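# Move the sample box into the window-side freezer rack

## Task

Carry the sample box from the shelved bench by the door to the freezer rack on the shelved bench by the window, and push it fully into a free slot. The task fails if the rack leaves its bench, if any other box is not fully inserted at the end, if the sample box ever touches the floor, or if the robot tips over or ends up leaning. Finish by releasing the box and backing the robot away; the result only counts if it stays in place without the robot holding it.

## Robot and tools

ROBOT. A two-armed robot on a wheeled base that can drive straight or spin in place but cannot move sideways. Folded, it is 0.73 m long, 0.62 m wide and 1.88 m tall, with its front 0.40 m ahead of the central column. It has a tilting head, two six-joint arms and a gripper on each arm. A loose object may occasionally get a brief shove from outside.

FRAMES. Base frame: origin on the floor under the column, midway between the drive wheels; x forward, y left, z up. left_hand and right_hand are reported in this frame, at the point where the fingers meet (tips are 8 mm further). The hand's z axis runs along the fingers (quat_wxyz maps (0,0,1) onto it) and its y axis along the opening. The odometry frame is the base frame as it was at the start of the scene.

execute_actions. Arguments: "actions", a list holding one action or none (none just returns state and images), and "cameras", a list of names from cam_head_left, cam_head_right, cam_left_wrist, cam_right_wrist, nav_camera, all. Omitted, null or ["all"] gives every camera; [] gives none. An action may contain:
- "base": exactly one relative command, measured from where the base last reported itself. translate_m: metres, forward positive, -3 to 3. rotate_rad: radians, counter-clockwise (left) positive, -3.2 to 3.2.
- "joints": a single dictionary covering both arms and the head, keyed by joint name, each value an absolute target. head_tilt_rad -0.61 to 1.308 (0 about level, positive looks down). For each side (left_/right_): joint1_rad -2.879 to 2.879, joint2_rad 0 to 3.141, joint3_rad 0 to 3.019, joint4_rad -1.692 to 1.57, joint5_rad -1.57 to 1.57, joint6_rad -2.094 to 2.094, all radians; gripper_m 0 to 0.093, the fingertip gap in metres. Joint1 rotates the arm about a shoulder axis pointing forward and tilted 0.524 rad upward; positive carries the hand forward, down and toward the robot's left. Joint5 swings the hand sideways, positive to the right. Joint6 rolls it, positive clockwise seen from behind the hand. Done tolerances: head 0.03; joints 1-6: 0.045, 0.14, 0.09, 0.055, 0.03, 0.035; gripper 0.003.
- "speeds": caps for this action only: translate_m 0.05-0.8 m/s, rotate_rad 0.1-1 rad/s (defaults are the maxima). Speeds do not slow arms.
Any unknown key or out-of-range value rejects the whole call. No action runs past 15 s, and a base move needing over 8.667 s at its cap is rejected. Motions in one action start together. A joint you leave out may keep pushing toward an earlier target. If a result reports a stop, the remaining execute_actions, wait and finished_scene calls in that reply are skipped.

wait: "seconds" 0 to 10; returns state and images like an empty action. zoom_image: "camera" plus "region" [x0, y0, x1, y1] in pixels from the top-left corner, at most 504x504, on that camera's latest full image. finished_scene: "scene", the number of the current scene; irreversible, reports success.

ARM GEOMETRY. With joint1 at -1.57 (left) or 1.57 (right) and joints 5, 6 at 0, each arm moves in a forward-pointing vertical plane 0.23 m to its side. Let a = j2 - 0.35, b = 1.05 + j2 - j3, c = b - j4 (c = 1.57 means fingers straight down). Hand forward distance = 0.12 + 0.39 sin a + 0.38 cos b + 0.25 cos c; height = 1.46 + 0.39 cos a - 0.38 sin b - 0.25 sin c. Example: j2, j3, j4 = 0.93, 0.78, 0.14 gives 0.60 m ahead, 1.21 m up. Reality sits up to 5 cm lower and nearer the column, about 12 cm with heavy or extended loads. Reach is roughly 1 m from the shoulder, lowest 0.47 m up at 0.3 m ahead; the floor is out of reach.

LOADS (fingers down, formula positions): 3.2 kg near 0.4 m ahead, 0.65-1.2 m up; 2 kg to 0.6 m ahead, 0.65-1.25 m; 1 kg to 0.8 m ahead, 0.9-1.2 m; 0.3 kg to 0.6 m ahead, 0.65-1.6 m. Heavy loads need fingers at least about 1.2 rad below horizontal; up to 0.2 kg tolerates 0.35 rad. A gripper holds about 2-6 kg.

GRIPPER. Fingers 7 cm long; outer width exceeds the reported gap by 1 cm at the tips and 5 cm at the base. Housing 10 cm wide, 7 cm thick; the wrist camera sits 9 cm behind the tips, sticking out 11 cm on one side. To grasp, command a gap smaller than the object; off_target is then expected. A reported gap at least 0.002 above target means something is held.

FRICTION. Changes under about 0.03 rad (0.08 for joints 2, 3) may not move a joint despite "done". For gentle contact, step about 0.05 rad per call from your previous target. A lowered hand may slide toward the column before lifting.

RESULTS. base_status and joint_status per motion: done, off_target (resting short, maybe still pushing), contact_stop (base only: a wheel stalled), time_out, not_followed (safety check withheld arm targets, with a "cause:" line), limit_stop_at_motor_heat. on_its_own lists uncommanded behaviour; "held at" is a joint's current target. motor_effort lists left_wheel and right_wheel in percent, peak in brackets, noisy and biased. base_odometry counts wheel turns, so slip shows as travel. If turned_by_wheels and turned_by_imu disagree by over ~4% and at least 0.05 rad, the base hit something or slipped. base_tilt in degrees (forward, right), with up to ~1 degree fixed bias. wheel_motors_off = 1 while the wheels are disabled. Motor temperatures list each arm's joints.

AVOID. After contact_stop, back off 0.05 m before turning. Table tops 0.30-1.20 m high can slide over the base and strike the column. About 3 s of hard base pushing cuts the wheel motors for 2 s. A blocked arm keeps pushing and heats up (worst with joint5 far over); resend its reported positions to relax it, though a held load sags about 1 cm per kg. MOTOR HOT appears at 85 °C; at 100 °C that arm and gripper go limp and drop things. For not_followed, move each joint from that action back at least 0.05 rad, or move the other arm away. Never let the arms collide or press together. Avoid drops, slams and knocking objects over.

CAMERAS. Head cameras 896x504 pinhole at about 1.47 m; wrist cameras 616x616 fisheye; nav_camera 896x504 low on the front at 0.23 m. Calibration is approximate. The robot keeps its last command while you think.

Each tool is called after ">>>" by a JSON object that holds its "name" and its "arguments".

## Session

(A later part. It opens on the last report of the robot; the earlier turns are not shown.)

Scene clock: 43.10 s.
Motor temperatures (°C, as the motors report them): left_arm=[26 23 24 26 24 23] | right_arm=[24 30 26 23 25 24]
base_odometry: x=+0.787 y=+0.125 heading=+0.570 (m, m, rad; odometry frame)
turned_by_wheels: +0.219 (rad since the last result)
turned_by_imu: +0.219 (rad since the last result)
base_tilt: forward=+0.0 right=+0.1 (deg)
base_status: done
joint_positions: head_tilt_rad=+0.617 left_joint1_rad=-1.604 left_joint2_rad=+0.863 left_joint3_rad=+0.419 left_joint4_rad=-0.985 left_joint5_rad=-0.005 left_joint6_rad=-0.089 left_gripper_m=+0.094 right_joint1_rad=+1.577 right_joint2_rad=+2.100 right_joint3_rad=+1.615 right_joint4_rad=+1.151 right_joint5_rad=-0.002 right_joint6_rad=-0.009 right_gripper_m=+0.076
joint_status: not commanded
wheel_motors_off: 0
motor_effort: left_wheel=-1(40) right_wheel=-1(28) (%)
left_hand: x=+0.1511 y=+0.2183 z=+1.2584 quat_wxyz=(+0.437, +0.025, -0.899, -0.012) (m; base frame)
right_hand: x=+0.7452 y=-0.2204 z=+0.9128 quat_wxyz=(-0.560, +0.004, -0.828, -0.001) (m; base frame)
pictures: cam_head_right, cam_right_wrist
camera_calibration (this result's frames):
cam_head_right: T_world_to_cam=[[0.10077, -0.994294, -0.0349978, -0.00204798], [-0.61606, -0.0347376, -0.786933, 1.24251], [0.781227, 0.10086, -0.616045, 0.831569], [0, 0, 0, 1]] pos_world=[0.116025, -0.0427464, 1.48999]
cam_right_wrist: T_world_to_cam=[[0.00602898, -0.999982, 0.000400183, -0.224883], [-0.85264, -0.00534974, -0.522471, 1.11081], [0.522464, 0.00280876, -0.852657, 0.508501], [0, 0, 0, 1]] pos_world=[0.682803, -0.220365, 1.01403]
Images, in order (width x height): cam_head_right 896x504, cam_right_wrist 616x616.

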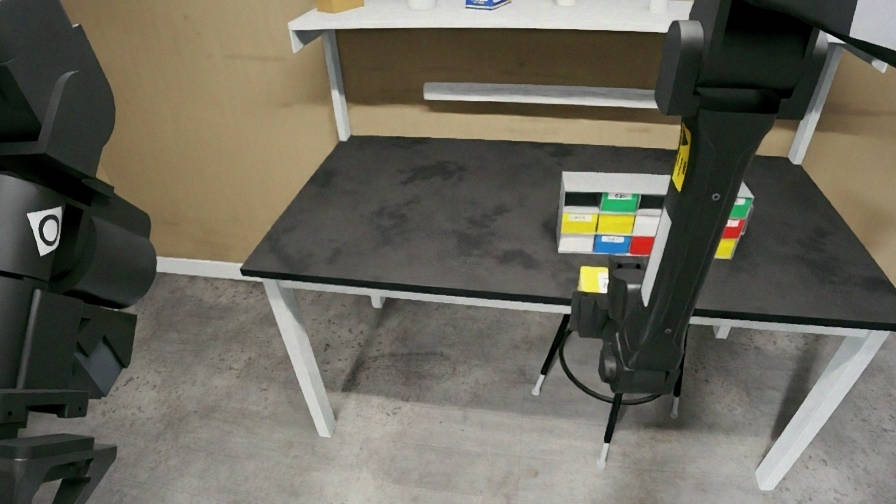

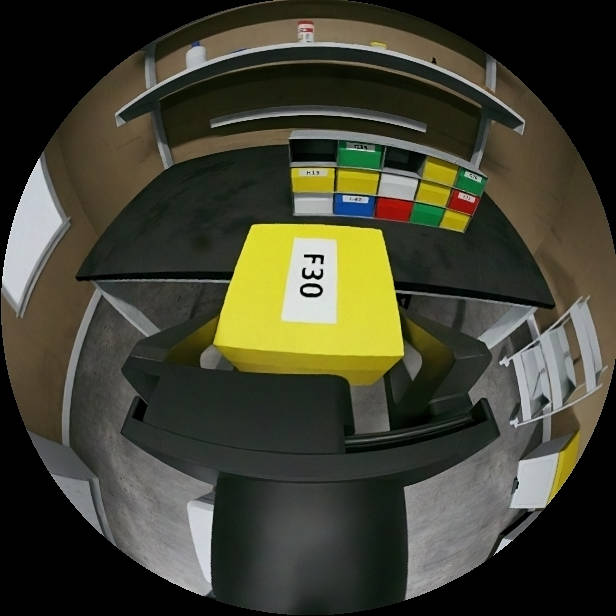

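>>> {"name": "execute_actions", "arguments": {"actions": [{"base":{"translate_m":0.22},"joints":{"right_joint2_rad":2.15,"right_joint3_rad":1.66}}], "cameras": ["cam_right_wrist"]}}

Scene clock: 46.37 s.
Motor temperatures (°C, as the motors report them): left_arm=[26 23 24 26 24 23] | right_arm=[24 30 26 23 25 24]
base_odometry: x=+0.972 y=+0.244 heading=+0.571 (m, m, rad; odometry frame)
turned_by_wheels: +0.001 (rad since the last result)
turned_by_imu: +0.001 (rad since the last result)
base_tilt: forward=+0.1 right=+0.2 (deg)
base_status: done
joint_positions: head_tilt_rad=+0.617 left_joint1_rad=-1.604 left_joint2_rad=+0.863 left_joint3_rad=+0.420 left_joint4_rad=-0.985 left_joint5_rad=-0.005 left_joint6_rad=-0.089 left_gripper_m=+0.094 right_joint1_rad=+1.576 right_joint2_rad=+2.145 right_joint3_rad=+1.654 right_joint4_rad=+1.151 right_joint5_rad=-0.002 right_joint6_rad=-0.009 right_gripper_m=+0.076
joint_status: all done
wheel_motors_off: 0
motor_effort: left_wheel=+1(47) right_wheel=-1(41) (%)
left_hand: x=+0.1515 y=+0.2183 z=+1.2583 quat_wxyz=(+0.437, +0.025, -0.899, -0.012) (m; base frame)
right_hand: x=+0.7388 y=-0.2209 z=+0.8945 quat_wxyz=(-0.558, +0.004, -0.830, -0.001) (m; base frame)
pictures: cam_right_wrist
camera_calibration (this result's frames):
cam_right_wrist: T_world_to_cam=[[0.00568142, -0.999983, 0.0010422, -0.225702], [-0.855815, -0.00540141, -0.517253, 1.09346], [0.51725, 0.0020468, -0.855832, 0.502777], [0, 0, 0, 1]] pos_world=[0.677022, -0.220821, 0.996125]
Images, in order (width x height): cam_right_wrist 616x616.

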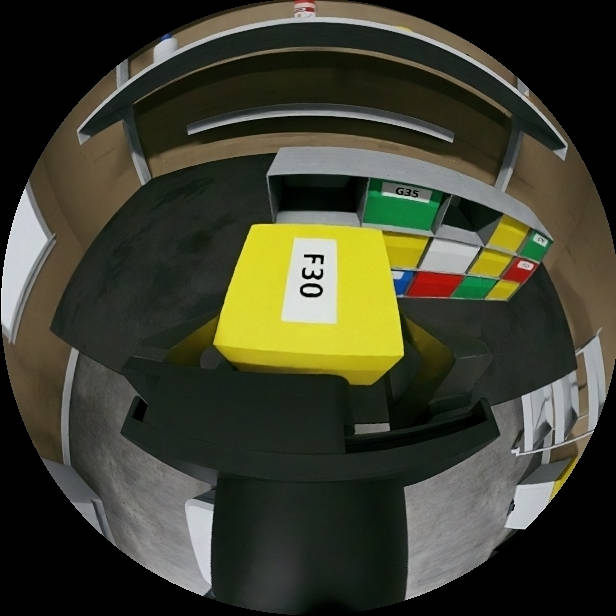

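>>> {"name": "execute_actions", "arguments": {"actions": [{"base":{"rotate_rad":-0.015},"joints":{"right_joint2_rad":2.12,"right_joint3_rad":1.635}}], "cameras": []}}

>>> {"name": "execute_actions", "arguments": {"actions": [{"base":{"translate_m":0.09},"speeds":{"translate_m":0.1}}], "cameras": ["cam_right_wrist","cam_head_right"]}}

Scene clock: 47.17 s.
Motor temperatures (°C, as the motors report them): left_arm=[26 23 24 26 24 23] | right_arm=[24 30 26 23 25 24]
base_odometry: x=+0.972 y=+0.244 heading=+0.557 (m, m, rad; odometry frame)
turned_by_wheels: -0.014 (rad since the last result)
turned_by_imu: -0.014 (rad since the last result)
base_tilt: forward=+0.0 right=+0.2 (deg)
base_status: done
joint_positions: head_tilt_rad=+0.617 left_joint1_rad=-1.604 left_joint2_rad=+0.863 left_joint3_rad=+0.420 left_joint4_rad=-0.985 left_joint5_rad=-0.005 left_joint6_rad=-0.089 left_gripper_m=+0.094 right_joint1_rad=+1.570 right_joint2_rad=+2.144 right_joint3_rad=+1.629 right_joint4_rad=+1.151 right_joint5_rad=-0.002 right_joint6_rad=-0.009 right_gripper_m=+0.076
joint_status: all done
wheel_motors_off: 0
motor_effort: left_wheel=+1(32) right_wheel=-2(31) (%)
left_hand: x=+0.1515 y=+0.2183 z=+1.2583 quat_wxyz=(+0.437, +0.025, -0.899, -0.012) (m; base frame)
right_hand: x=+0.7276 y=-0.2262 z=+0.8894 quat_wxyz=(-0.548, +0.004, -0.837, +0.002) (m; base frame)
pictures: none
No camera images: the call's "cameras" was empty. Leave "cameras" out to get every camera's image.

Scene clock: 48.87 s.
Motor temperatures (°C, as the motors report them): left_arm=[26 23 24 26 24 23] | right_arm=[24 30 26 23 25 24]
base_odometry: x=+1.049 y=+0.291 heading=+0.556 (m, m, rad; odometry frame)
turned_by_wheels: -0.001 (rad since the last result)
turned_by_imu: -0.001 (rad since the last result)
base_tilt: forward=+0.1 right=+0.2 (deg)
base_status: done
joint_positions: head_tilt_rad=+0.617 left_joint1_rad=-1.604 left_joint2_rad=+0.863 left_joint3_rad=+0.417 left_joint4_rad=-0.985 left_joint5_rad=-0.005 left_joint6_rad=-0.089 left_gripper_m=+0.094 right_joint1_rad=+1.570 right_joint2_rad=+2.144 right_joint3_rad=+1.620 right_joint4_rad=+1.151 right_joint5_rad=-0.002 right_joint6_rad=-0.009 right_gripper_m=+0.076
joint_status: not commanded
wheel_motors_off: 0
motor_effort: left_wheel=-1(37) right_wheel=-1(42) (%)
left_hand: x=+0.1498 y=+0.2184 z=+1.2588 quat_wxyz=(+0.438, +0.025, -0.899, -0.012) (m; base frame)
right_hand: x=+0.7232 y=-0.2261 z=+0.8873 quat_wxyz=(-0.544, +0.004, -0.839, +0.002) (m; base frame)
pictures: cam_head_right, cam_right_wrist
camera_calibration (this result's frames):
cam_head_right: T_world_to_cam=[[0.100773, -0.994294, -0.034989, -0.00206162], [-0.615991, -0.0347376, -0.786987, 1.24259], [0.781281, 0.10086, -0.615977, 0.831462], [0, 0, 0, 1]] pos_world=[0.116029, -0.0427464, 1.48999]
cam_right_wrist: T_world_to_cam=[[0.00331574, -0.999975, 0.00624309, -0.233666], [-0.872334, -0.00594467, -0.488874, 1.063], [0.488899, -0.00382508, -0.872332, 0.538517], [0, 0, 0, 1]] pos_world=[0.664789, -0.225281, 0.990899]
Images, in order (width x height): cam_head_right 896x504, cam_right_wrist 616x616.

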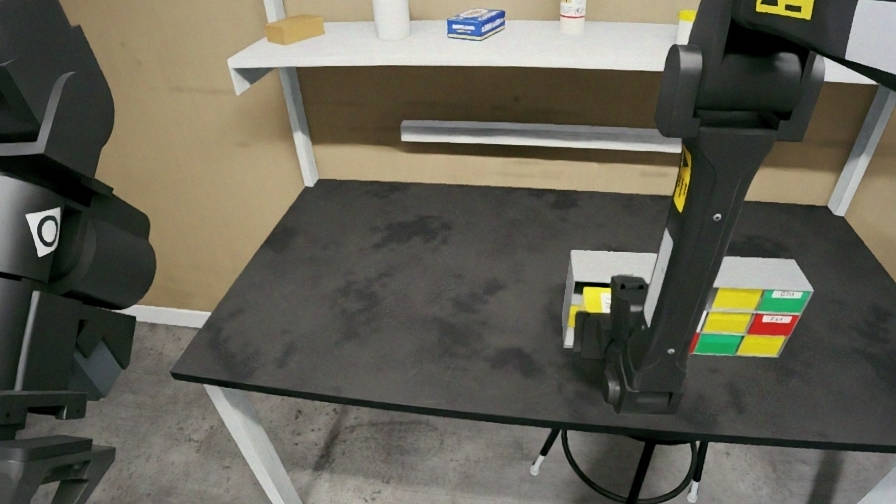

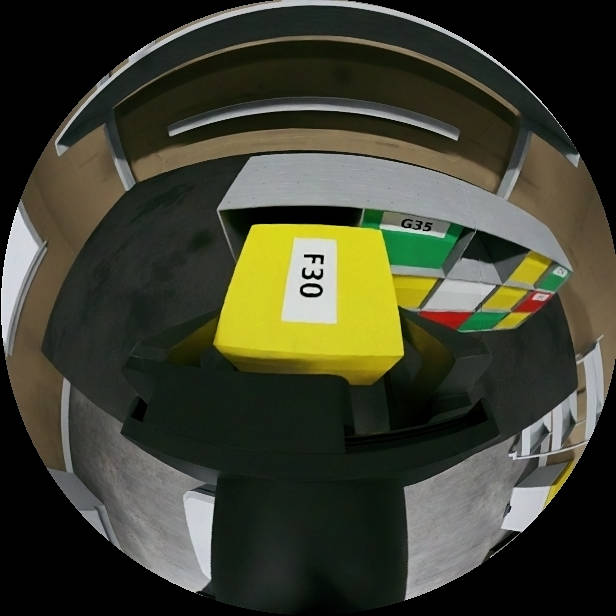

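Too far right and low. Back off, correct.

>>> {"name": "execute_actions", "arguments": {"actions": [{"base":{"translate_m":-0.05},"joints":{"right_joint3_rad":1.68,"right_joint4_rad":1.2}}], "cameras": []}}

>>> {"name": "execute_actions", "arguments": {"actions": [{"base":{"rotate_rad":0.014}}], "cameras": ["cam_right_wrist"]}}

Scene clock: 50.13 s.
Motor temperatures (°C, as the motors report them): left_arm=[26 23 24 26 24 23] | right_arm=[24 30 26 23 25 24]
base_odometry: x=+1.006 y=+0.265 heading=+0.558 (m, m, rad; odometry frame)
turned_by_wheels: +0.001 (rad since the last result)
turned_by_imu: +0.001 (rad since the last result)
base_tilt: forward=+0.0 right=+0.2 (deg)
base_status: done
joint_positions: head_tilt_rad=+0.617 left_joint1_rad=-1.604 left_joint2_rad=+0.863 left_joint3_rad=+0.415 left_joint4_rad=-0.985 left_joint5_rad=-0.005 left_joint6_rad=-0.089 left_gripper_m=+0.094 right_joint1_rad=+1.570 right_joint2_rad=+2.144 right_joint3_rad=+1.670 right_joint4_rad=+1.171 right_joint5_rad=-0.002 right_joint6_rad=-0.009 right_gripper_m=+0.076
joint_status: all done
wheel_motors_off: 0
motor_effort: left_wheel=+2(43) right_wheel=-1(31) (%)
left_hand: x=+0.1488 y=+0.2184 z=+1.2591 quat_wxyz=(+0.439, +0.025, -0.898, -0.012) (m; base frame)
right_hand: x=+0.7490 y=-0.2261 z=+0.9038 quat_wxyz=(-0.573, +0.004, -0.819, +0.002) (m; base frame)
pictures: none
No camera images: the call's "cameras" was empty. Leave "cameras" out to get every camera's image.

Scene clock: 50.80 s.
Motor temperatures (°C, as the motors report them): left_arm=[26 23 24 26 24 23] | right_arm=[24 30 26 23 25 24]
base_odometry: x=+1.006 y=+0.265 heading=+0.570 (m, m, rad; odometry frame)
turned_by_wheels: +0.013 (rad since the last result)
turned_by_imu: +0.013 (rad since the last result)
base_tilt: forward=+0.1 right=+0.2 (deg)
base_status: done
joint_positions: head_tilt_rad=+0.617 left_joint1_rad=-1.604 left_joint2_rad=+0.863 left_joint3_rad=+0.415 left_joint4_rad=-0.985 left_joint5_rad=-0.005 left_joint6_rad=-0.089 left_gripper_m=+0.094 right_joint1_rad=+1.572 right_joint2_rad=+2.143 right_joint3_rad=+1.671 right_joint4_rad=+1.171 right_joint5_rad=-0.002 right_joint6_rad=-0.009 right_gripper_m=+0.076
joint_status: not commanded
wheel_motors_off: 0
motor_effort: left_wheel=+0(38) right_wheel=+2(35) (%)
left_hand: x=+0.1488 y=+0.2184 z=+1.2591 quat_wxyz=(+0.439, +0.025, -0.898, -0.012) (m; base frame)
right_hand: x=+0.7494 y=-0.2240 z=+0.9041 quat_wxyz=(-0.574, +0.004, -0.819, +0.001) (m; base frame)
pictures: cam_right_wrist
camera_calibration (this result's frames):
cam_right_wrist: T_world_to_cam=[[0.00391879, -0.999983, 0.0043288, -0.230474], [-0.835475, -0.00565282, -0.5495, 1.12139], [0.549515, -0.00146323, -0.835482, 0.462133], [0, 0, 0, 1]] pos_world=[0.683846, -0.223455, 1.0033]
Images, in order (width x height): cam_right_wrist 616x616.

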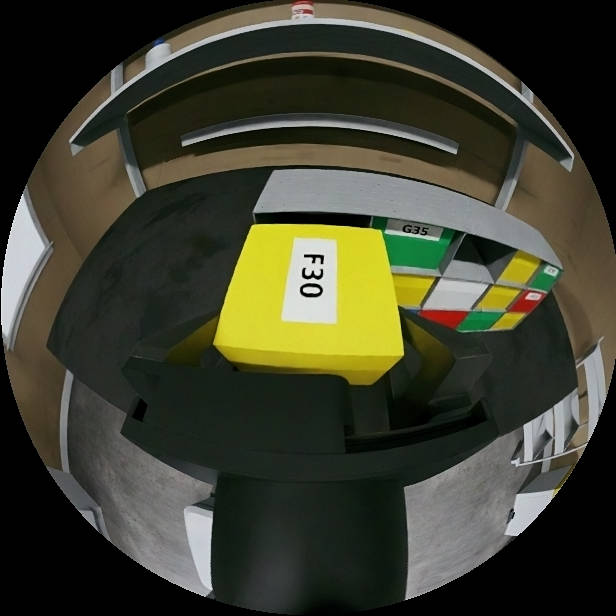

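>>> {"name": "execute_actions", "arguments": {"actions": [{"base":{"translate_m":0.065},"speeds":{"translate_m":0.1}}], "cameras": ["cam_right_wrist"]}}

Scene clock: 52.33 s.
Motor temperatures (°C, as the motors report them): left_arm=[26 23 24 26 24 23] | right_arm=[24 30 26 23 25 24]
base_odometry: x=+1.061 y=+0.300 heading=+0.571 (m, m, rad; odometry frame)
turned_by_wheels: +0.001 (rad since the last result)
turned_by_imu: +0.001 (rad since the last result)
base_tilt: forward=+0.0 right=+0.2 (deg)
base_status: done
joint_positions: head_tilt_rad=+0.617 left_joint1_rad=-1.604 left_joint2_rad=+0.863 left_joint3_rad=+0.416 left_joint4_rad=-0.985 left_joint5_rad=-0.005 left_joint6_rad=-0.089 left_gripper_m=+0.094 right_joint1_rad=+1.572 right_joint2_rad=+2.143 right_joint3_rad=+1.660 right_joint4_rad=+1.171 right_joint5_rad=-0.002 right_joint6_rad=-0.009 right_gripper_m=+0.076
joint_status: not commanded
wheel_motors_off: 0
motor_effort: left_wheel=+1(36) right_wheel=-1(33) (%)
left_hand: x=+0.1496 y=+0.2184 z=+1.2589 quat_wxyz=(+0.438, +0.025, -0.898, -0.012) (m; base frame)
right_hand: x=+0.7443 y=-0.2239 z=+0.9014 quat_wxyz=(-0.569, +0.004, -0.822, +0.001) (m; base frame)
pictures: cam_right_wrist
camera_calibration (this result's frames):
cam_right_wrist: T_world_to_cam=[[0.00433468, -0.999982, 0.00415969, -0.230534], [-0.841294, -0.00589535, -0.540546, 1.11185], [0.540561, -0.00115643, -0.841304, 0.474719], [0, 0, 0, 1]] pos_world=[0.679774, -0.223426, 1.00135]
Images, in order (width x height): cam_right_wrist 616x616.

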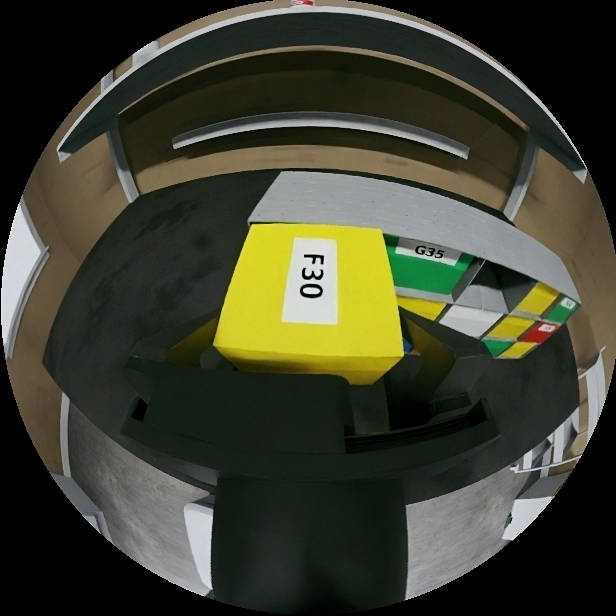

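>>> {"name": "execute_actions", "arguments": {"actions": [{"base":{"translate_m":-0.3},"joints":{"head_tilt_rad":0.8}}], "cameras": ["cam_right_wrist","cam_head_left"]}}

Scene clock: 54.53 s.
Motor temperatures (°C, as the motors report them): left_arm=[26 23 24 26 24 23] | right_arm=[24 30 26 23 25 24]
base_odometry: x=+0.808 y=+0.138 heading=+0.572 (m, m, rad; odometry frame)
turned_by_wheels: +0.001 (rad since the last result)
turned_by_imu: +0.001 (rad since the last result)
base_tilt: forward=+0.0 right=+0.2 (deg)
base_status: done
joint_positions: head_tilt_rad=+0.803 left_joint1_rad=-1.604 left_joint2_rad=+0.862 left_joint3_rad=+0.414 left_joint4_rad=-0.985 left_joint5_rad=-0.005 left_joint6_rad=-0.089 left_gripper_m=+0.094 right_joint1_rad=+1.572 right_joint2_rad=+2.143 right_joint3_rad=+1.668 right_joint4_rad=+1.171 right_joint5_rad=-0.002 right_joint6_rad=-0.009 right_gripper_m=+0.076
joint_status: all done
wheel_motors_off: 0
motor_effort: left_wheel=+1(49) right_wheel=-2(31) (%)
left_hand: x=+0.1485 y=+0.2184 z=+1.2592 quat_wxyz=(+0.439, +0.025, -0.898, -0.012) (m; base frame)
right_hand: x=+0.7480 y=-0.2239 z=+0.9034 quat_wxyz=(-0.572, +0.004, -0.820, +0.001) (m; base frame)
pictures: cam_head_left, cam_right_wrist
camera_calibration (this result's frames):
cam_head_left: T_world_to_cam=[[0.104393, -0.993191, -0.0516988, 0.113532], [-0.754095, -0.045156, -0.655211, 1.04476], [0.648416, 0.107385, -0.753674, 1.04481], [0, 0, 0, 1]] pos_world=[0.0985242, 0.0477382, 1.47786]
cam_right_wrist: T_world_to_cam=[[0.00429163, -0.999982, 0.0041887, -0.230552], [-0.836937, -0.00588427, -0.547268, 1.11888], [0.547283, -0.001157, -0.836947, 0.465395], [0, 0, 0, 1]] pos_world=[0.68272, -0.223426, 1.00281]
Images, in order (width x height): cam_head_left 896x504, cam_right_wrist 616x616.

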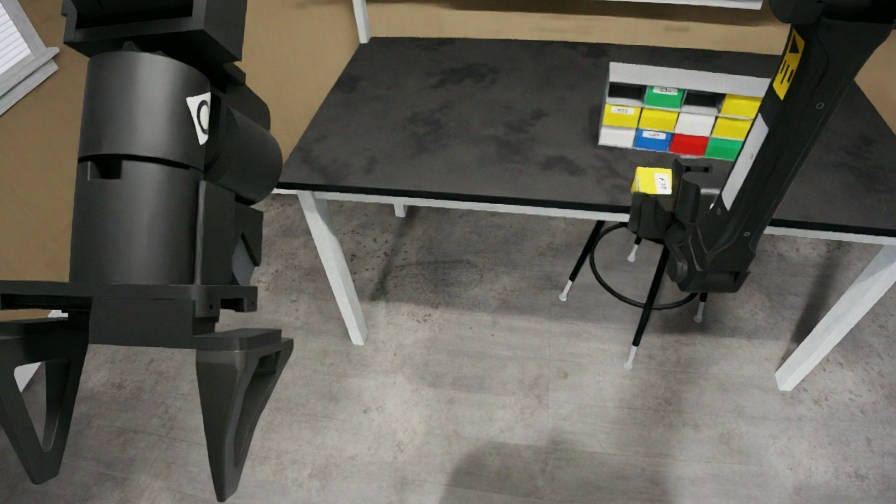

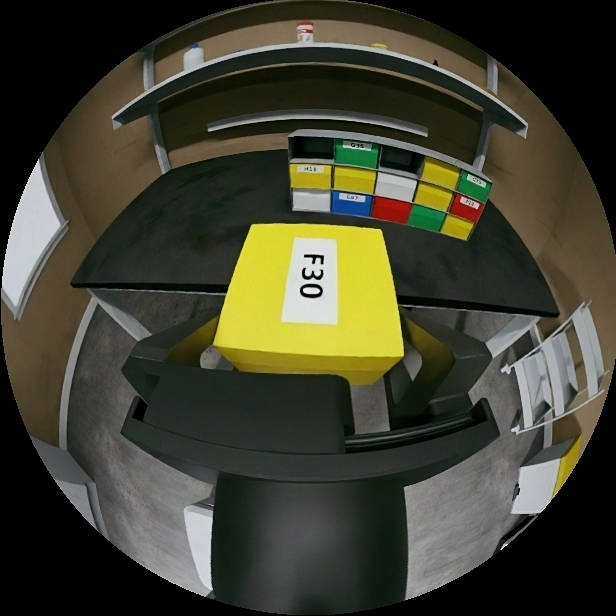

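>>> {"name": "execute_actions", "arguments": {"actions": [{"base":{"rotate_rad":-0.15}}], "cameras": []}}

>>> {"name": "execute_actions", "arguments": {"actions": [{"base":{"translate_m":0.2}}], "cameras": ["cam_right_wrist"]}}

Scene clock: 55.83 s.
Motor temperatures (°C, as the motors report them): left_arm=[26 23 24 26 24 23] | right_arm=[24 31 26 23 25 24]
base_odometry: x=+0.808 y=+0.138 heading=+0.423 (m, m, rad; odometry frame)
turned_by_wheels: -0.149 (rad since the last result)
turned_by_imu: -0.149 (rad since the last result)
base_tilt: forward=+0.0 right=+0.2 (deg)
base_status: done
joint_positions: head_tilt_rad=+0.803 left_joint1_rad=-1.604 left_joint2_rad=+0.862 left_joint3_rad=+0.414 left_joint4_rad=-0.985 left_joint5_rad=-0.005 left_joint6_rad=-0.089 left_gripper_m=+0.094 right_joint1_rad=+1.564 right_joint2_rad=+2.143 right_joint3_rad=+1.668 right_joint4_rad=+1.171 right_joint5_rad=-0.002 right_joint6_rad=-0.009 right_gripper_m=+0.076
joint_status: not commanded
wheel_motors_off: 0
motor_effort: left_wheel=+1(40) right_wheel=-2(34) (%)
left_hand: x=+0.1485 y=+0.2184 z=+1.2592 quat_wxyz=(+0.439, +0.025, -0.898, -0.012) (m; base frame)
right_hand: x=+0.7480 y=-0.2309 z=+0.9034 quat_wxyz=(-0.572, +0.004, -0.820, +0.005) (m; base frame)
pictures: none
No camera images: the call's "cameras" was empty. Leave "cameras" out to get every camera's image.

Scene clock: 57.63 s.
Motor temperatures (°C, as the motors report them): left_arm=[26 23 24 26 24 23] | right_arm=[24 31 26 23 25 24]
base_odometry: x=+0.991 y=+0.220 heading=+0.422 (m, m, rad; odometry frame)
turned_by_wheels: -0.001 (rad since the last result)
turned_by_imu: -0.001 (rad since the last result)
base_tilt: forward=+0.0 right=+0.2 (deg)
base_status: done
joint_positions: head_tilt_rad=+0.803 left_joint1_rad=-1.604 left_joint2_rad=+0.862 left_joint3_rad=+0.417 left_joint4_rad=-0.985 left_joint5_rad=-0.005 left_joint6_rad=-0.089 left_gripper_m=+0.094 right_joint1_rad=+1.565 right_joint2_rad=+2.143 right_joint3_rad=+1.672 right_joint4_rad=+1.171 right_joint5_rad=-0.002 right_joint6_rad=-0.009 right_gripper_m=+0.076
joint_status: not commanded
wheel_motors_off: 0
motor_effort: left_wheel=-1(61) right_wheel=+0(47) (%)
left_hand: x=+0.1503 y=+0.2184 z=+1.2587 quat_wxyz=(+0.437, +0.025, -0.899, -0.012) (m; base frame)
right_hand: x=+0.7500 y=-0.2299 z=+0.9045 quat_wxyz=(-0.574, +0.004, -0.819, +0.005) (m; base frame)
pictures: cam_right_wrist
camera_calibration (this result's frames):
cam_right_wrist: T_world_to_cam=[[-0.0000721962, -0.999942, 0.0107405, -0.239231], [-0.834658, -0.00585526, -0.550738, 1.12249], [0.550769, -0.00900437, -0.834609, 0.458677], [0, 0, 0, 1]] pos_world=[0.684256, -0.228515, 1.00359]
Images, in order (width x height): cam_right_wrist 616x616.

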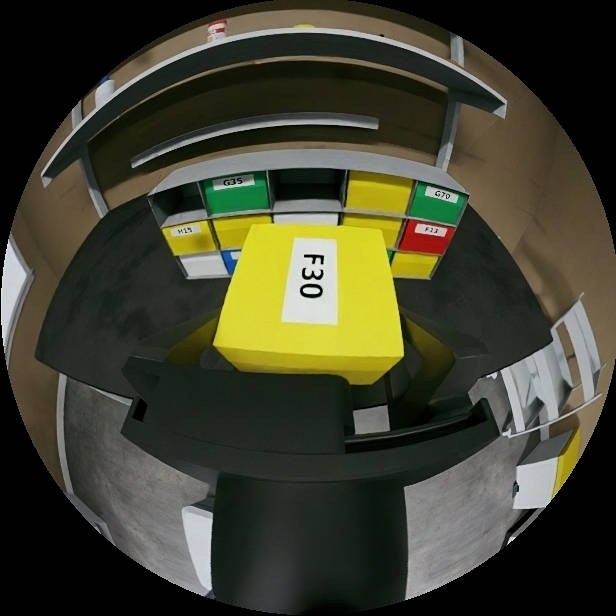

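>>> {"name": "execute_actions", "arguments": {"actions": [{"base":{"rotate_rad":0.008},"joints":{"right_joint4_rad":1.13}}], "cameras": []}}

>>> {"name": "execute_actions", "arguments": {"actions": [{"base":{"translate_m":0.1},"speeds":{"translate_m":0.15}}], "cameras": ["cam_right_wrist"]}}

Scene clock: 58.57 s.
Motor temperatures (°C, as the motors report them): left_arm=[26 23 24 26 24 23] | right_arm=[24 31 26 23 25 24]
base_odometry: x=+0.991 y=+0.220 heading=+0.429 (m, m, rad; odometry frame)
turned_by_wheels: +0.007 (rad since the last result)
turned_by_imu: +0.007 (rad since the last result)
base_tilt: forward=+0.0 right=+0.2 (deg)
base_status: done
joint_positions: head_tilt_rad=+0.803 left_joint1_rad=-1.604 left_joint2_rad=+0.862 left_joint3_rad=+0.417 left_joint4_rad=-0.985 left_joint5_rad=-0.005 left_joint6_rad=-0.089 left_gripper_m=+0.094 right_joint1_rad=+1.569 right_joint2_rad=+2.143 right_joint3_rad=+1.672 right_joint4_rad=+1.135 right_joint5_rad=-0.002 right_joint6_rad=-0.009 right_gripper_m=+0.076
joint_status: all done
wheel_motors_off: 0
motor_effort: left_wheel=-1(29) right_wheel=+3(30) (%)
left_hand: x=+0.1503 y=+0.2184 z=+1.2587 quat_wxyz=(+0.437, +0.025, -0.899, -0.012) (m; base frame)
right_hand: x=+0.7471 y=-0.2265 z=+0.8966 quat_wxyz=(-0.560, +0.004, -0.829, +0.003) (m; base frame)
pictures: none
No camera images: the call's "cameras" was empty. Leave "cameras" out to get every camera's image.

Scene clock: 59.93 s.
Motor temperatures (°C, as the motors report them): left_arm=[26 23 24 26 24 23] | right_arm=[24 31 26 23 25 24]
base_odometry: x=+1.082 y=+0.262 heading=+0.430 (m, m, rad; odometry frame)
turned_by_wheels: +0.001 (rad since the last result)
turned_by_imu: +0.001 (rad since the last result)
base_tilt: forward=+0.1 right=+0.1 (deg)
base_status: done
joint_positions: head_tilt_rad=+0.803 left_joint1_rad=-1.604 left_joint2_rad=+0.862 left_joint3_rad=+0.418 left_joint4_rad=-0.985 left_joint5_rad=-0.005 left_joint6_rad=-0.089 left_gripper_m=+0.094 right_joint1_rad=+1.569 right_joint2_rad=+2.142 right_joint3_rad=+1.672 right_joint4_rad=+1.135 right_joint5_rad=-0.002 right_joint6_rad=-0.009 right_gripper_m=+0.076
joint_status: not commanded
wheel_motors_off: 0
motor_effort: left_wheel=+1(41) right_wheel=-2(40) (%)
left_hand: x=+0.1507 y=+0.2184 z=+1.2586 quat_wxyz=(+0.437, +0.025, -0.899, -0.012) (m; base frame)
right_hand: x=+0.7475 y=-0.2265 z=+0.8969 quat_wxyz=(-0.560, +0.004, -0.828, +0.003) (m; base frame)
pictures: cam_right_wrist
camera_calibration (this result's frames):
cam_right_wrist: T_world_to_cam=[[0.00221854, -0.999973, 0.00700509, -0.234117], [-0.853059, -0.00554784, -0.521784, 1.1041], [0.521809, -0.00481816, -0.853049, 0.492892], [0, 0, 0, 1]] pos_world=[0.685185, -0.225611, 0.998202]
Images, in order (width x height): cam_right_wrist 616x616.

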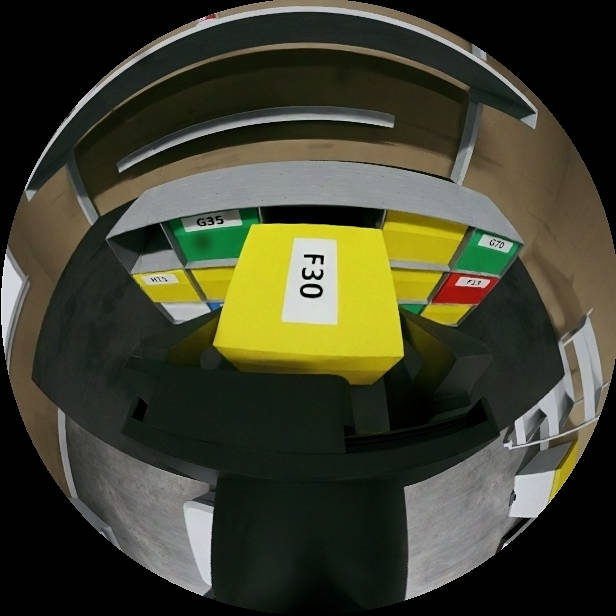

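>>> {"name": "execute_actions", "arguments": {"actions": [{"base":{"rotate_rad":-0.004},"speeds":{"rotate_rad":0.1}}], "cameras": []}}

>>> {"name": "execute_actions", "arguments": {"actions": [{"base":{"translate_m":0.055},"speeds":{"translate_m":0.08}}], "cameras": ["cam_right_wrist"]}}

Scene clock: 60.53 s.
Motor temperatures (°C, as the motors report them): left_arm=[26 23 24 26 24 23] | right_arm=[24 31 26 23 25 24]
base_odometry: x=+1.082 y=+0.262 heading=+0.427 (m, m, rad; odometry frame)
turned_by_wheels: -0.003 (rad since the last result)
turned_by_imu: -0.003 (rad since the last result)
base_tilt: forward=+0.0 right=+0.2 (deg)
base_status: done
joint_positions: head_tilt_rad=+0.803 left_joint1_rad=-1.604 left_joint2_rad=+0.862 left_joint3_rad=+0.418 left_joint4_rad=-0.985 left_joint5_rad=-0.005 left_joint6_rad=-0.089 left_gripper_m=+0.094 right_joint1_rad=+1.569 right_joint2_rad=+2.142 right_joint3_rad=+1.672 right_joint4_rad=+1.135 right_joint5_rad=-0.002 right_joint6_rad=-0.009 right_gripper_m=+0.076
joint_status: not commanded
wheel_motors_off: 0
motor_effort: left_wheel=+1(30) right_wheel=+1(32) (%)
left_hand: x=+0.1507 y=+0.2184 z=+1.2586 quat_wxyz=(+0.437, +0.025, -0.899, -0.012) (m; base frame)
right_hand: x=+0.7475 y=-0.2269 z=+0.8969 quat_wxyz=(-0.560, +0.004, -0.828, +0.003) (m; base frame)
pictures: none
No camera images: the call's "cameras" was empty. Leave "cameras" out to get every camera's image.

Scene clock: 61.87 s.
Motor temperatures (°C, as the motors report them): left_arm=[26 23 24 26 24 23] | right_arm=[24 31 26 23 25 24]
base_odometry: x=+1.132 y=+0.284 heading=+0.426 (m, m, rad; odometry frame)
turned_by_wheels: -0.001 (rad since the last result)
turned_by_imu: -0.001 (rad since the last result)
base_tilt: forward=+0.1 right=+0.2 (deg)
base_status: done
joint_positions: head_tilt_rad=+0.803 left_joint1_rad=-1.604 left_joint2_rad=+0.862 left_joint3_rad=+0.416 left_joint4_rad=-0.985 left_joint5_rad=-0.005 left_joint6_rad=-0.089 left_gripper_m=+0.094 right_joint1_rad=+1.568 right_joint2_rad=+2.142 right_joint3_rad=+1.671 right_joint4_rad=+1.135 right_joint5_rad=+0.002 right_joint6_rad=-0.006 right_gripper_m=+0.076
joint_status: not commanded
wheel_motors_off: 0
motor_effort: left_wheel=+0(34) right_wheel=+0(28) (%)
left_hand: x=+0.1497 y=+0.2184 z=+1.2589 quat_wxyz=(+0.438, +0.025, -0.899, -0.012) (m; base frame)
right_hand: x=+0.7467 y=-0.2281 z=+0.8965 quat_wxyz=(-0.559, +0.002, -0.829, +0.004) (m; base frame)
pictures: cam_right_wrist
camera_calibration (this result's frames):
cam_right_wrist: T_world_to_cam=[[-0.00267095, -0.999976, 0.00644616, -0.231488], [-0.853865, -0.00107457, -0.520493, 1.10374], [0.520487, -0.00689436, -0.853842, 0.494167], [0, 0, 0, 1]] pos_world=[0.684619, -0.226889, 0.997922]
Images, in order (width x height): cam_right_wrist 616x616.

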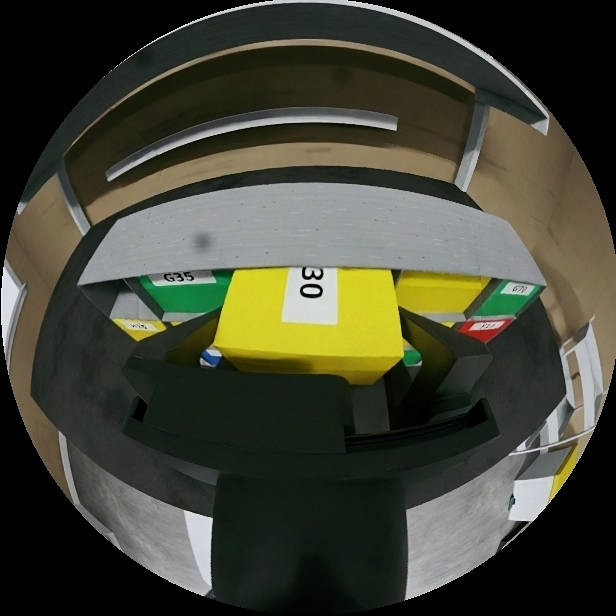

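Entered. Release, back, close, push.

>>> {"name": "execute_actions", "arguments": {"actions": [{"base":{"translate_m":0.008},"speeds":{"translate_m":0.08}}], "cameras": []}}

>>> {"name": "execute_actions", "arguments": {"actions": [{"joints":{"right_gripper_m":0.093}}], "cameras": []}}

>>> {"name": "execute_actions", "arguments": {"actions": [{"base":{"translate_m":-0.06}}], "cameras": []}}

>>> {"name": "execute_actions", "arguments": {"actions": [{"joints":{"right_gripper_m":0.02}}], "cameras": []}}

>>> {"name": "execute_actions", "arguments": {"actions": [{"base":{"translate_m":0.065},"speeds":{"translate_m":0.08}}], "cameras": []}}

>>> {"name": "execute_actions", "arguments": {"actions": [{"base":{"translate_m":-0.15}}], "cameras": ["cam_right_wrist"]}}

Scene clock: 62.90 s.
Motor temperatures (°C, as the motors report them): left_arm=[26 23 24 26 24 23] | right_arm=[24 31 26 23 25 24]
base_odometry: x=+1.139 y=+0.288 heading=+0.426 (m, m, rad; odometry frame)
turned_by_wheels: +0.000 (rad since the last result)
turned_by_imu: +0.000 (rad since the last result)
base_tilt: forward=+0.1 right=+0.1 (deg)
base_status: done
joint_positions: head_tilt_rad=+0.803 left_joint1_rad=-1.604 left_joint2_rad=+0.862 left_joint3_rad=+0.417 left_joint4_rad=-0.985 left_joint5_rad=-0.005 left_joint6_rad=-0.089 left_gripper_m=+0.094 right_joint1_rad=+1.568 right_joint2_rad=+2.142 right_joint3_rad=+1.661 right_joint4_rad=+1.144 right_joint5_rad=+0.001 right_joint6_rad=-0.006 right_gripper_m=+0.076
joint_status: not commanded
wheel_motors_off: 0
motor_effort: left_wheel=+1(30) right_wheel=-1(37) (%)
left_hand: x=+0.1503 y=+0.2184 z=+1.2587 quat_wxyz=(+0.437, +0.025, -0.899, -0.012) (m; base frame)
right_hand: x=+0.7430 y=-0.2279 z=+0.8962 quat_wxyz=(-0.559, +0.002, -0.829, +0.003) (m; base frame)
pictures: none
No camera images: the call's "cameras" was empty. Leave "cameras" out to get every camera's image.

Scene clock: 63.53 s.
Motor temperatures (°C, as the motors report them): left_arm=[26 23 24 26 24 23] | right_arm=[24 31 26 23 25 24]
base_odometry: x=+1.139 y=+0.288 heading=+0.426 (m, m, rad; odometry frame)
turned_by_wheels: +0.000 (rad since the last result)
turned_by_imu: +0.000 (rad since the last result)
base_tilt: forward=+0.1 right=+0.2 (deg)
base_status: not commanded
joint_positions: head_tilt_rad=+0.803 left_joint1_rad=-1.604 left_joint2_rad=+0.862 left_joint3_rad=+0.417 left_joint4_rad=-0.985 left_joint5_rad=-0.005 left_joint6_rad=-0.089 left_gripper_m=+0.094 right_joint1_rad=+1.576 right_joint2_rad=+2.142 right_joint3_rad=+1.661 right_joint4_rad=+1.144 right_joint5_rad=-0.004 right_joint6_rad=-0.006 right_gripper_m=+0.093
joint_status: all done
wheel_motors_off: 0
motor_effort: left_wheel=+0(0) right_wheel=+0(1) (%)
left_hand: x=+0.1503 y=+0.2184 z=+1.2587 quat_wxyz=(+0.437, +0.025, -0.899, -0.012) (m; base frame)
right_hand: x=+0.7430 y=-0.2209 z=+0.8962 quat_wxyz=(-0.559, +0.003, -0.829, -0.002) (m; base frame)
pictures: none
No camera images: the call's "cameras" was empty. Leave "cameras" out to get every camera's image.

Scene clock: 64.87 s.
Motor temperatures (°C, as the motors report them): left_arm=[26 23 24 26 24 23] | right_arm=[24 31 26 23 25 24]
base_odometry: x=+1.084 y=+0.263 heading=+0.427 (m, m, rad; odometry frame)
turned_by_wheels: +0.001 (rad since the last result)
turned_by_imu: +0.001 (rad since the last result)
base_tilt: forward=+0.0 right=+0.2 (deg)
base_status: done
joint_positions: head_tilt_rad=+0.803 left_joint1_rad=-1.604 left_joint2_rad=+0.862 left_joint3_rad=+0.415 left_joint4_rad=-0.985 left_joint5_rad=-0.005 left_joint6_rad=-0.089 left_gripper_m=+0.094 right_joint1_rad=+1.576 right_joint2_rad=+2.141 right_joint3_rad=+1.673 right_joint4_rad=+1.142 right_joint5_rad=-0.003 right_joint6_rad=-0.006 right_gripper_m=+0.093
joint_status: not commanded
wheel_motors_off: 0
motor_effort: left_wheel=+2(46) right_wheel=-1(33) (%)
left_hand: x=+0.1493 y=+0.2184 z=+1.2590 quat_wxyz=(+0.438, +0.025, -0.898, -0.012) (m; base frame)
right_hand: x=+0.7491 y=-0.2210 z=+0.8995 quat_wxyz=(-0.564, +0.003, -0.826, -0.002) (m; base frame)
pictures: none
No camera images: the call's "cameras" was empty. Leave "cameras" out to get every camera's image.

Scene clock: 65.53 s.
Motor temperatures (°C, as the motors report them): left_arm=[26 23 24 26 24 23] | right_arm=[24 31 26 23 25 24]
base_odometry: x=+1.084 y=+0.263 heading=+0.427 (m, m, rad; odometry frame)
turned_by_wheels: +0.000 (rad since the last result)
turned_by_imu: +0.000 (rad since the last result)
base_tilt: forward=+0.1 right=+0.2 (deg)
base_status: not commanded
joint_positions: head_tilt_rad=+0.803 left_joint1_rad=-1.604 left_joint2_rad=+0.862 left_joint3_rad=+0.415 left_joint4_rad=-0.985 left_joint5_rad=-0.005 left_joint6_rad=-0.089 left_gripper_m=+0.094 right_joint1_rad=+1.576 right_joint2_rad=+2.141 right_joint3_rad=+1.673 right_joint4_rad=+1.142 right_joint5_rad=-0.003 right_joint6_rad=-0.006 right_gripper_m=+0.020
joint_status: all done
wheel_motors_off: 0
motor_effort: left_wheel=+2(2) right_wheel=-1(2) (%)
left_hand: x=+0.1493 y=+0.2184 z=+1.2590 quat_wxyz=(+0.438, +0.025, -0.898, -0.012) (m; base frame)
right_hand: x=+0.7491 y=-0.2210 z=+0.8995 quat_wxyz=(-0.564, +0.003, -0.826, -0.002) (m; base frame)
pictures: none
No camera images: the call's "cameras" was empty. Leave "cameras" out to get every camera's image.

Scene clock: 67.00 s.
Motor temperatures (°C, as the motors report them): left_arm=[26 23 24 26 24 23] | right_arm=[24 31 26 23 25 24]
base_odometry: x=+1.143 y=+0.290 heading=+0.426 (m, m, rad; odometry frame)
turned_by_wheels: -0.001 (rad since the last result)
turned_by_imu: -0.001 (rad since the last result)
base_tilt: forward=+0.1 right=+0.2 (deg)
base_status: done
joint_positions: head_tilt_rad=+0.803 left_joint1_rad=-1.604 left_joint2_rad=+0.862 left_joint3_rad=+0.417 left_joint4_rad=-0.985 left_joint5_rad=-0.005 left_joint6_rad=-0.089 left_gripper_m=+0.094 right_joint1_rad=+1.576 right_joint2_rad=+2.141 right_joint3_rad=+1.660 right_joint4_rad=+1.142 right_joint5_rad=-0.003 right_joint6_rad=-0.006 right_gripper_m=+0.020
joint_status: not commanded
wheel_motors_off: 0
motor_effort: left_wheel=-1(34) right_wheel=+0(27) (%)
left_hand: x=+0.1501 y=+0.2184 z=+1.2587 quat_wxyz=(+0.438, +0.025, -0.899, -0.012) (m; base frame)
right_hand: x=+0.7434 y=-0.2211 z=+0.8965 quat_wxyz=(-0.559, +0.003, -0.829, -0.002) (m; base frame)
pictures: none
No camera images: the call's "cameras" was empty. Leave "cameras" out to get every camera's image.

Scene clock: 68.70 s.
Motor temperatures (°C, as the motors report them): left_arm=[26 23 24 26 24 23] | right_arm=[24 31 26 23 25 24]
base_odometry: x=+1.007 y=+0.228 heading=+0.428 (m, m, rad; odometry frame)
turned_by_wheels: +0.001 (rad since the last result)
turned_by_imu: +0.001 (rad since the last result)
base_tilt: forward=+0.0 right=+0.2 (deg)
base_status: done
joint_positions: head_tilt_rad=+0.803 left_joint1_rad=-1.604 left_joint2_rad=+0.861 left_joint3_rad=+0.414 left_joint4_rad=-0.985 left_joint5_rad=-0.005 left_joint6_rad=-0.089 left_gripper_m=+0.094 right_joint1_rad=+1.575 right_joint2_rad=+2.139 right_joint3_rad=+1.671 right_joint4_rad=+1.142 right_joint5_rad=-0.003 right_joint6_rad=-0.006 right_gripper_m=+0.020
joint_status: not commanded
wheel_motors_off: 0
motor_effort: left_wheel=+1(49) right_wheel=-1(46) (%)
left_hand: x=+0.1484 y=+0.2184 z=+1.2593 quat_wxyz=(+0.439, +0.025, -0.898, -0.012) (m; base frame)
right_hand: x=+0.7494 y=-0.2214 z=+0.9001 quat_wxyz=(-0.564, +0.003, -0.826, -0.002) (m; base frame)
pictures: cam_right_wrist
camera_calibration (this result's frames):
cam_right_wrist: T_world_to_cam=[[0.00503521, -0.999986, -0.00186833, -0.223089], [-0.848441, -0.00328326, -0.529279, 1.11123], [0.529266, 0.0042502, -0.848446, 0.48692], [0, 0, 0, 1]] pos_world=[0.686226, -0.221507, 1.00086]
Images, in order (width x height): cam_right_wrist 616x616.

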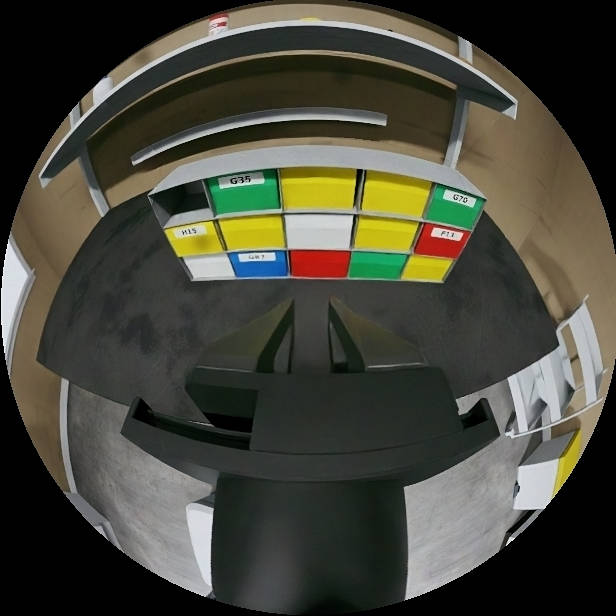

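>>> {"name": "finished_scene", "arguments": {"scene": 1}}

The scene is finished: the task was done.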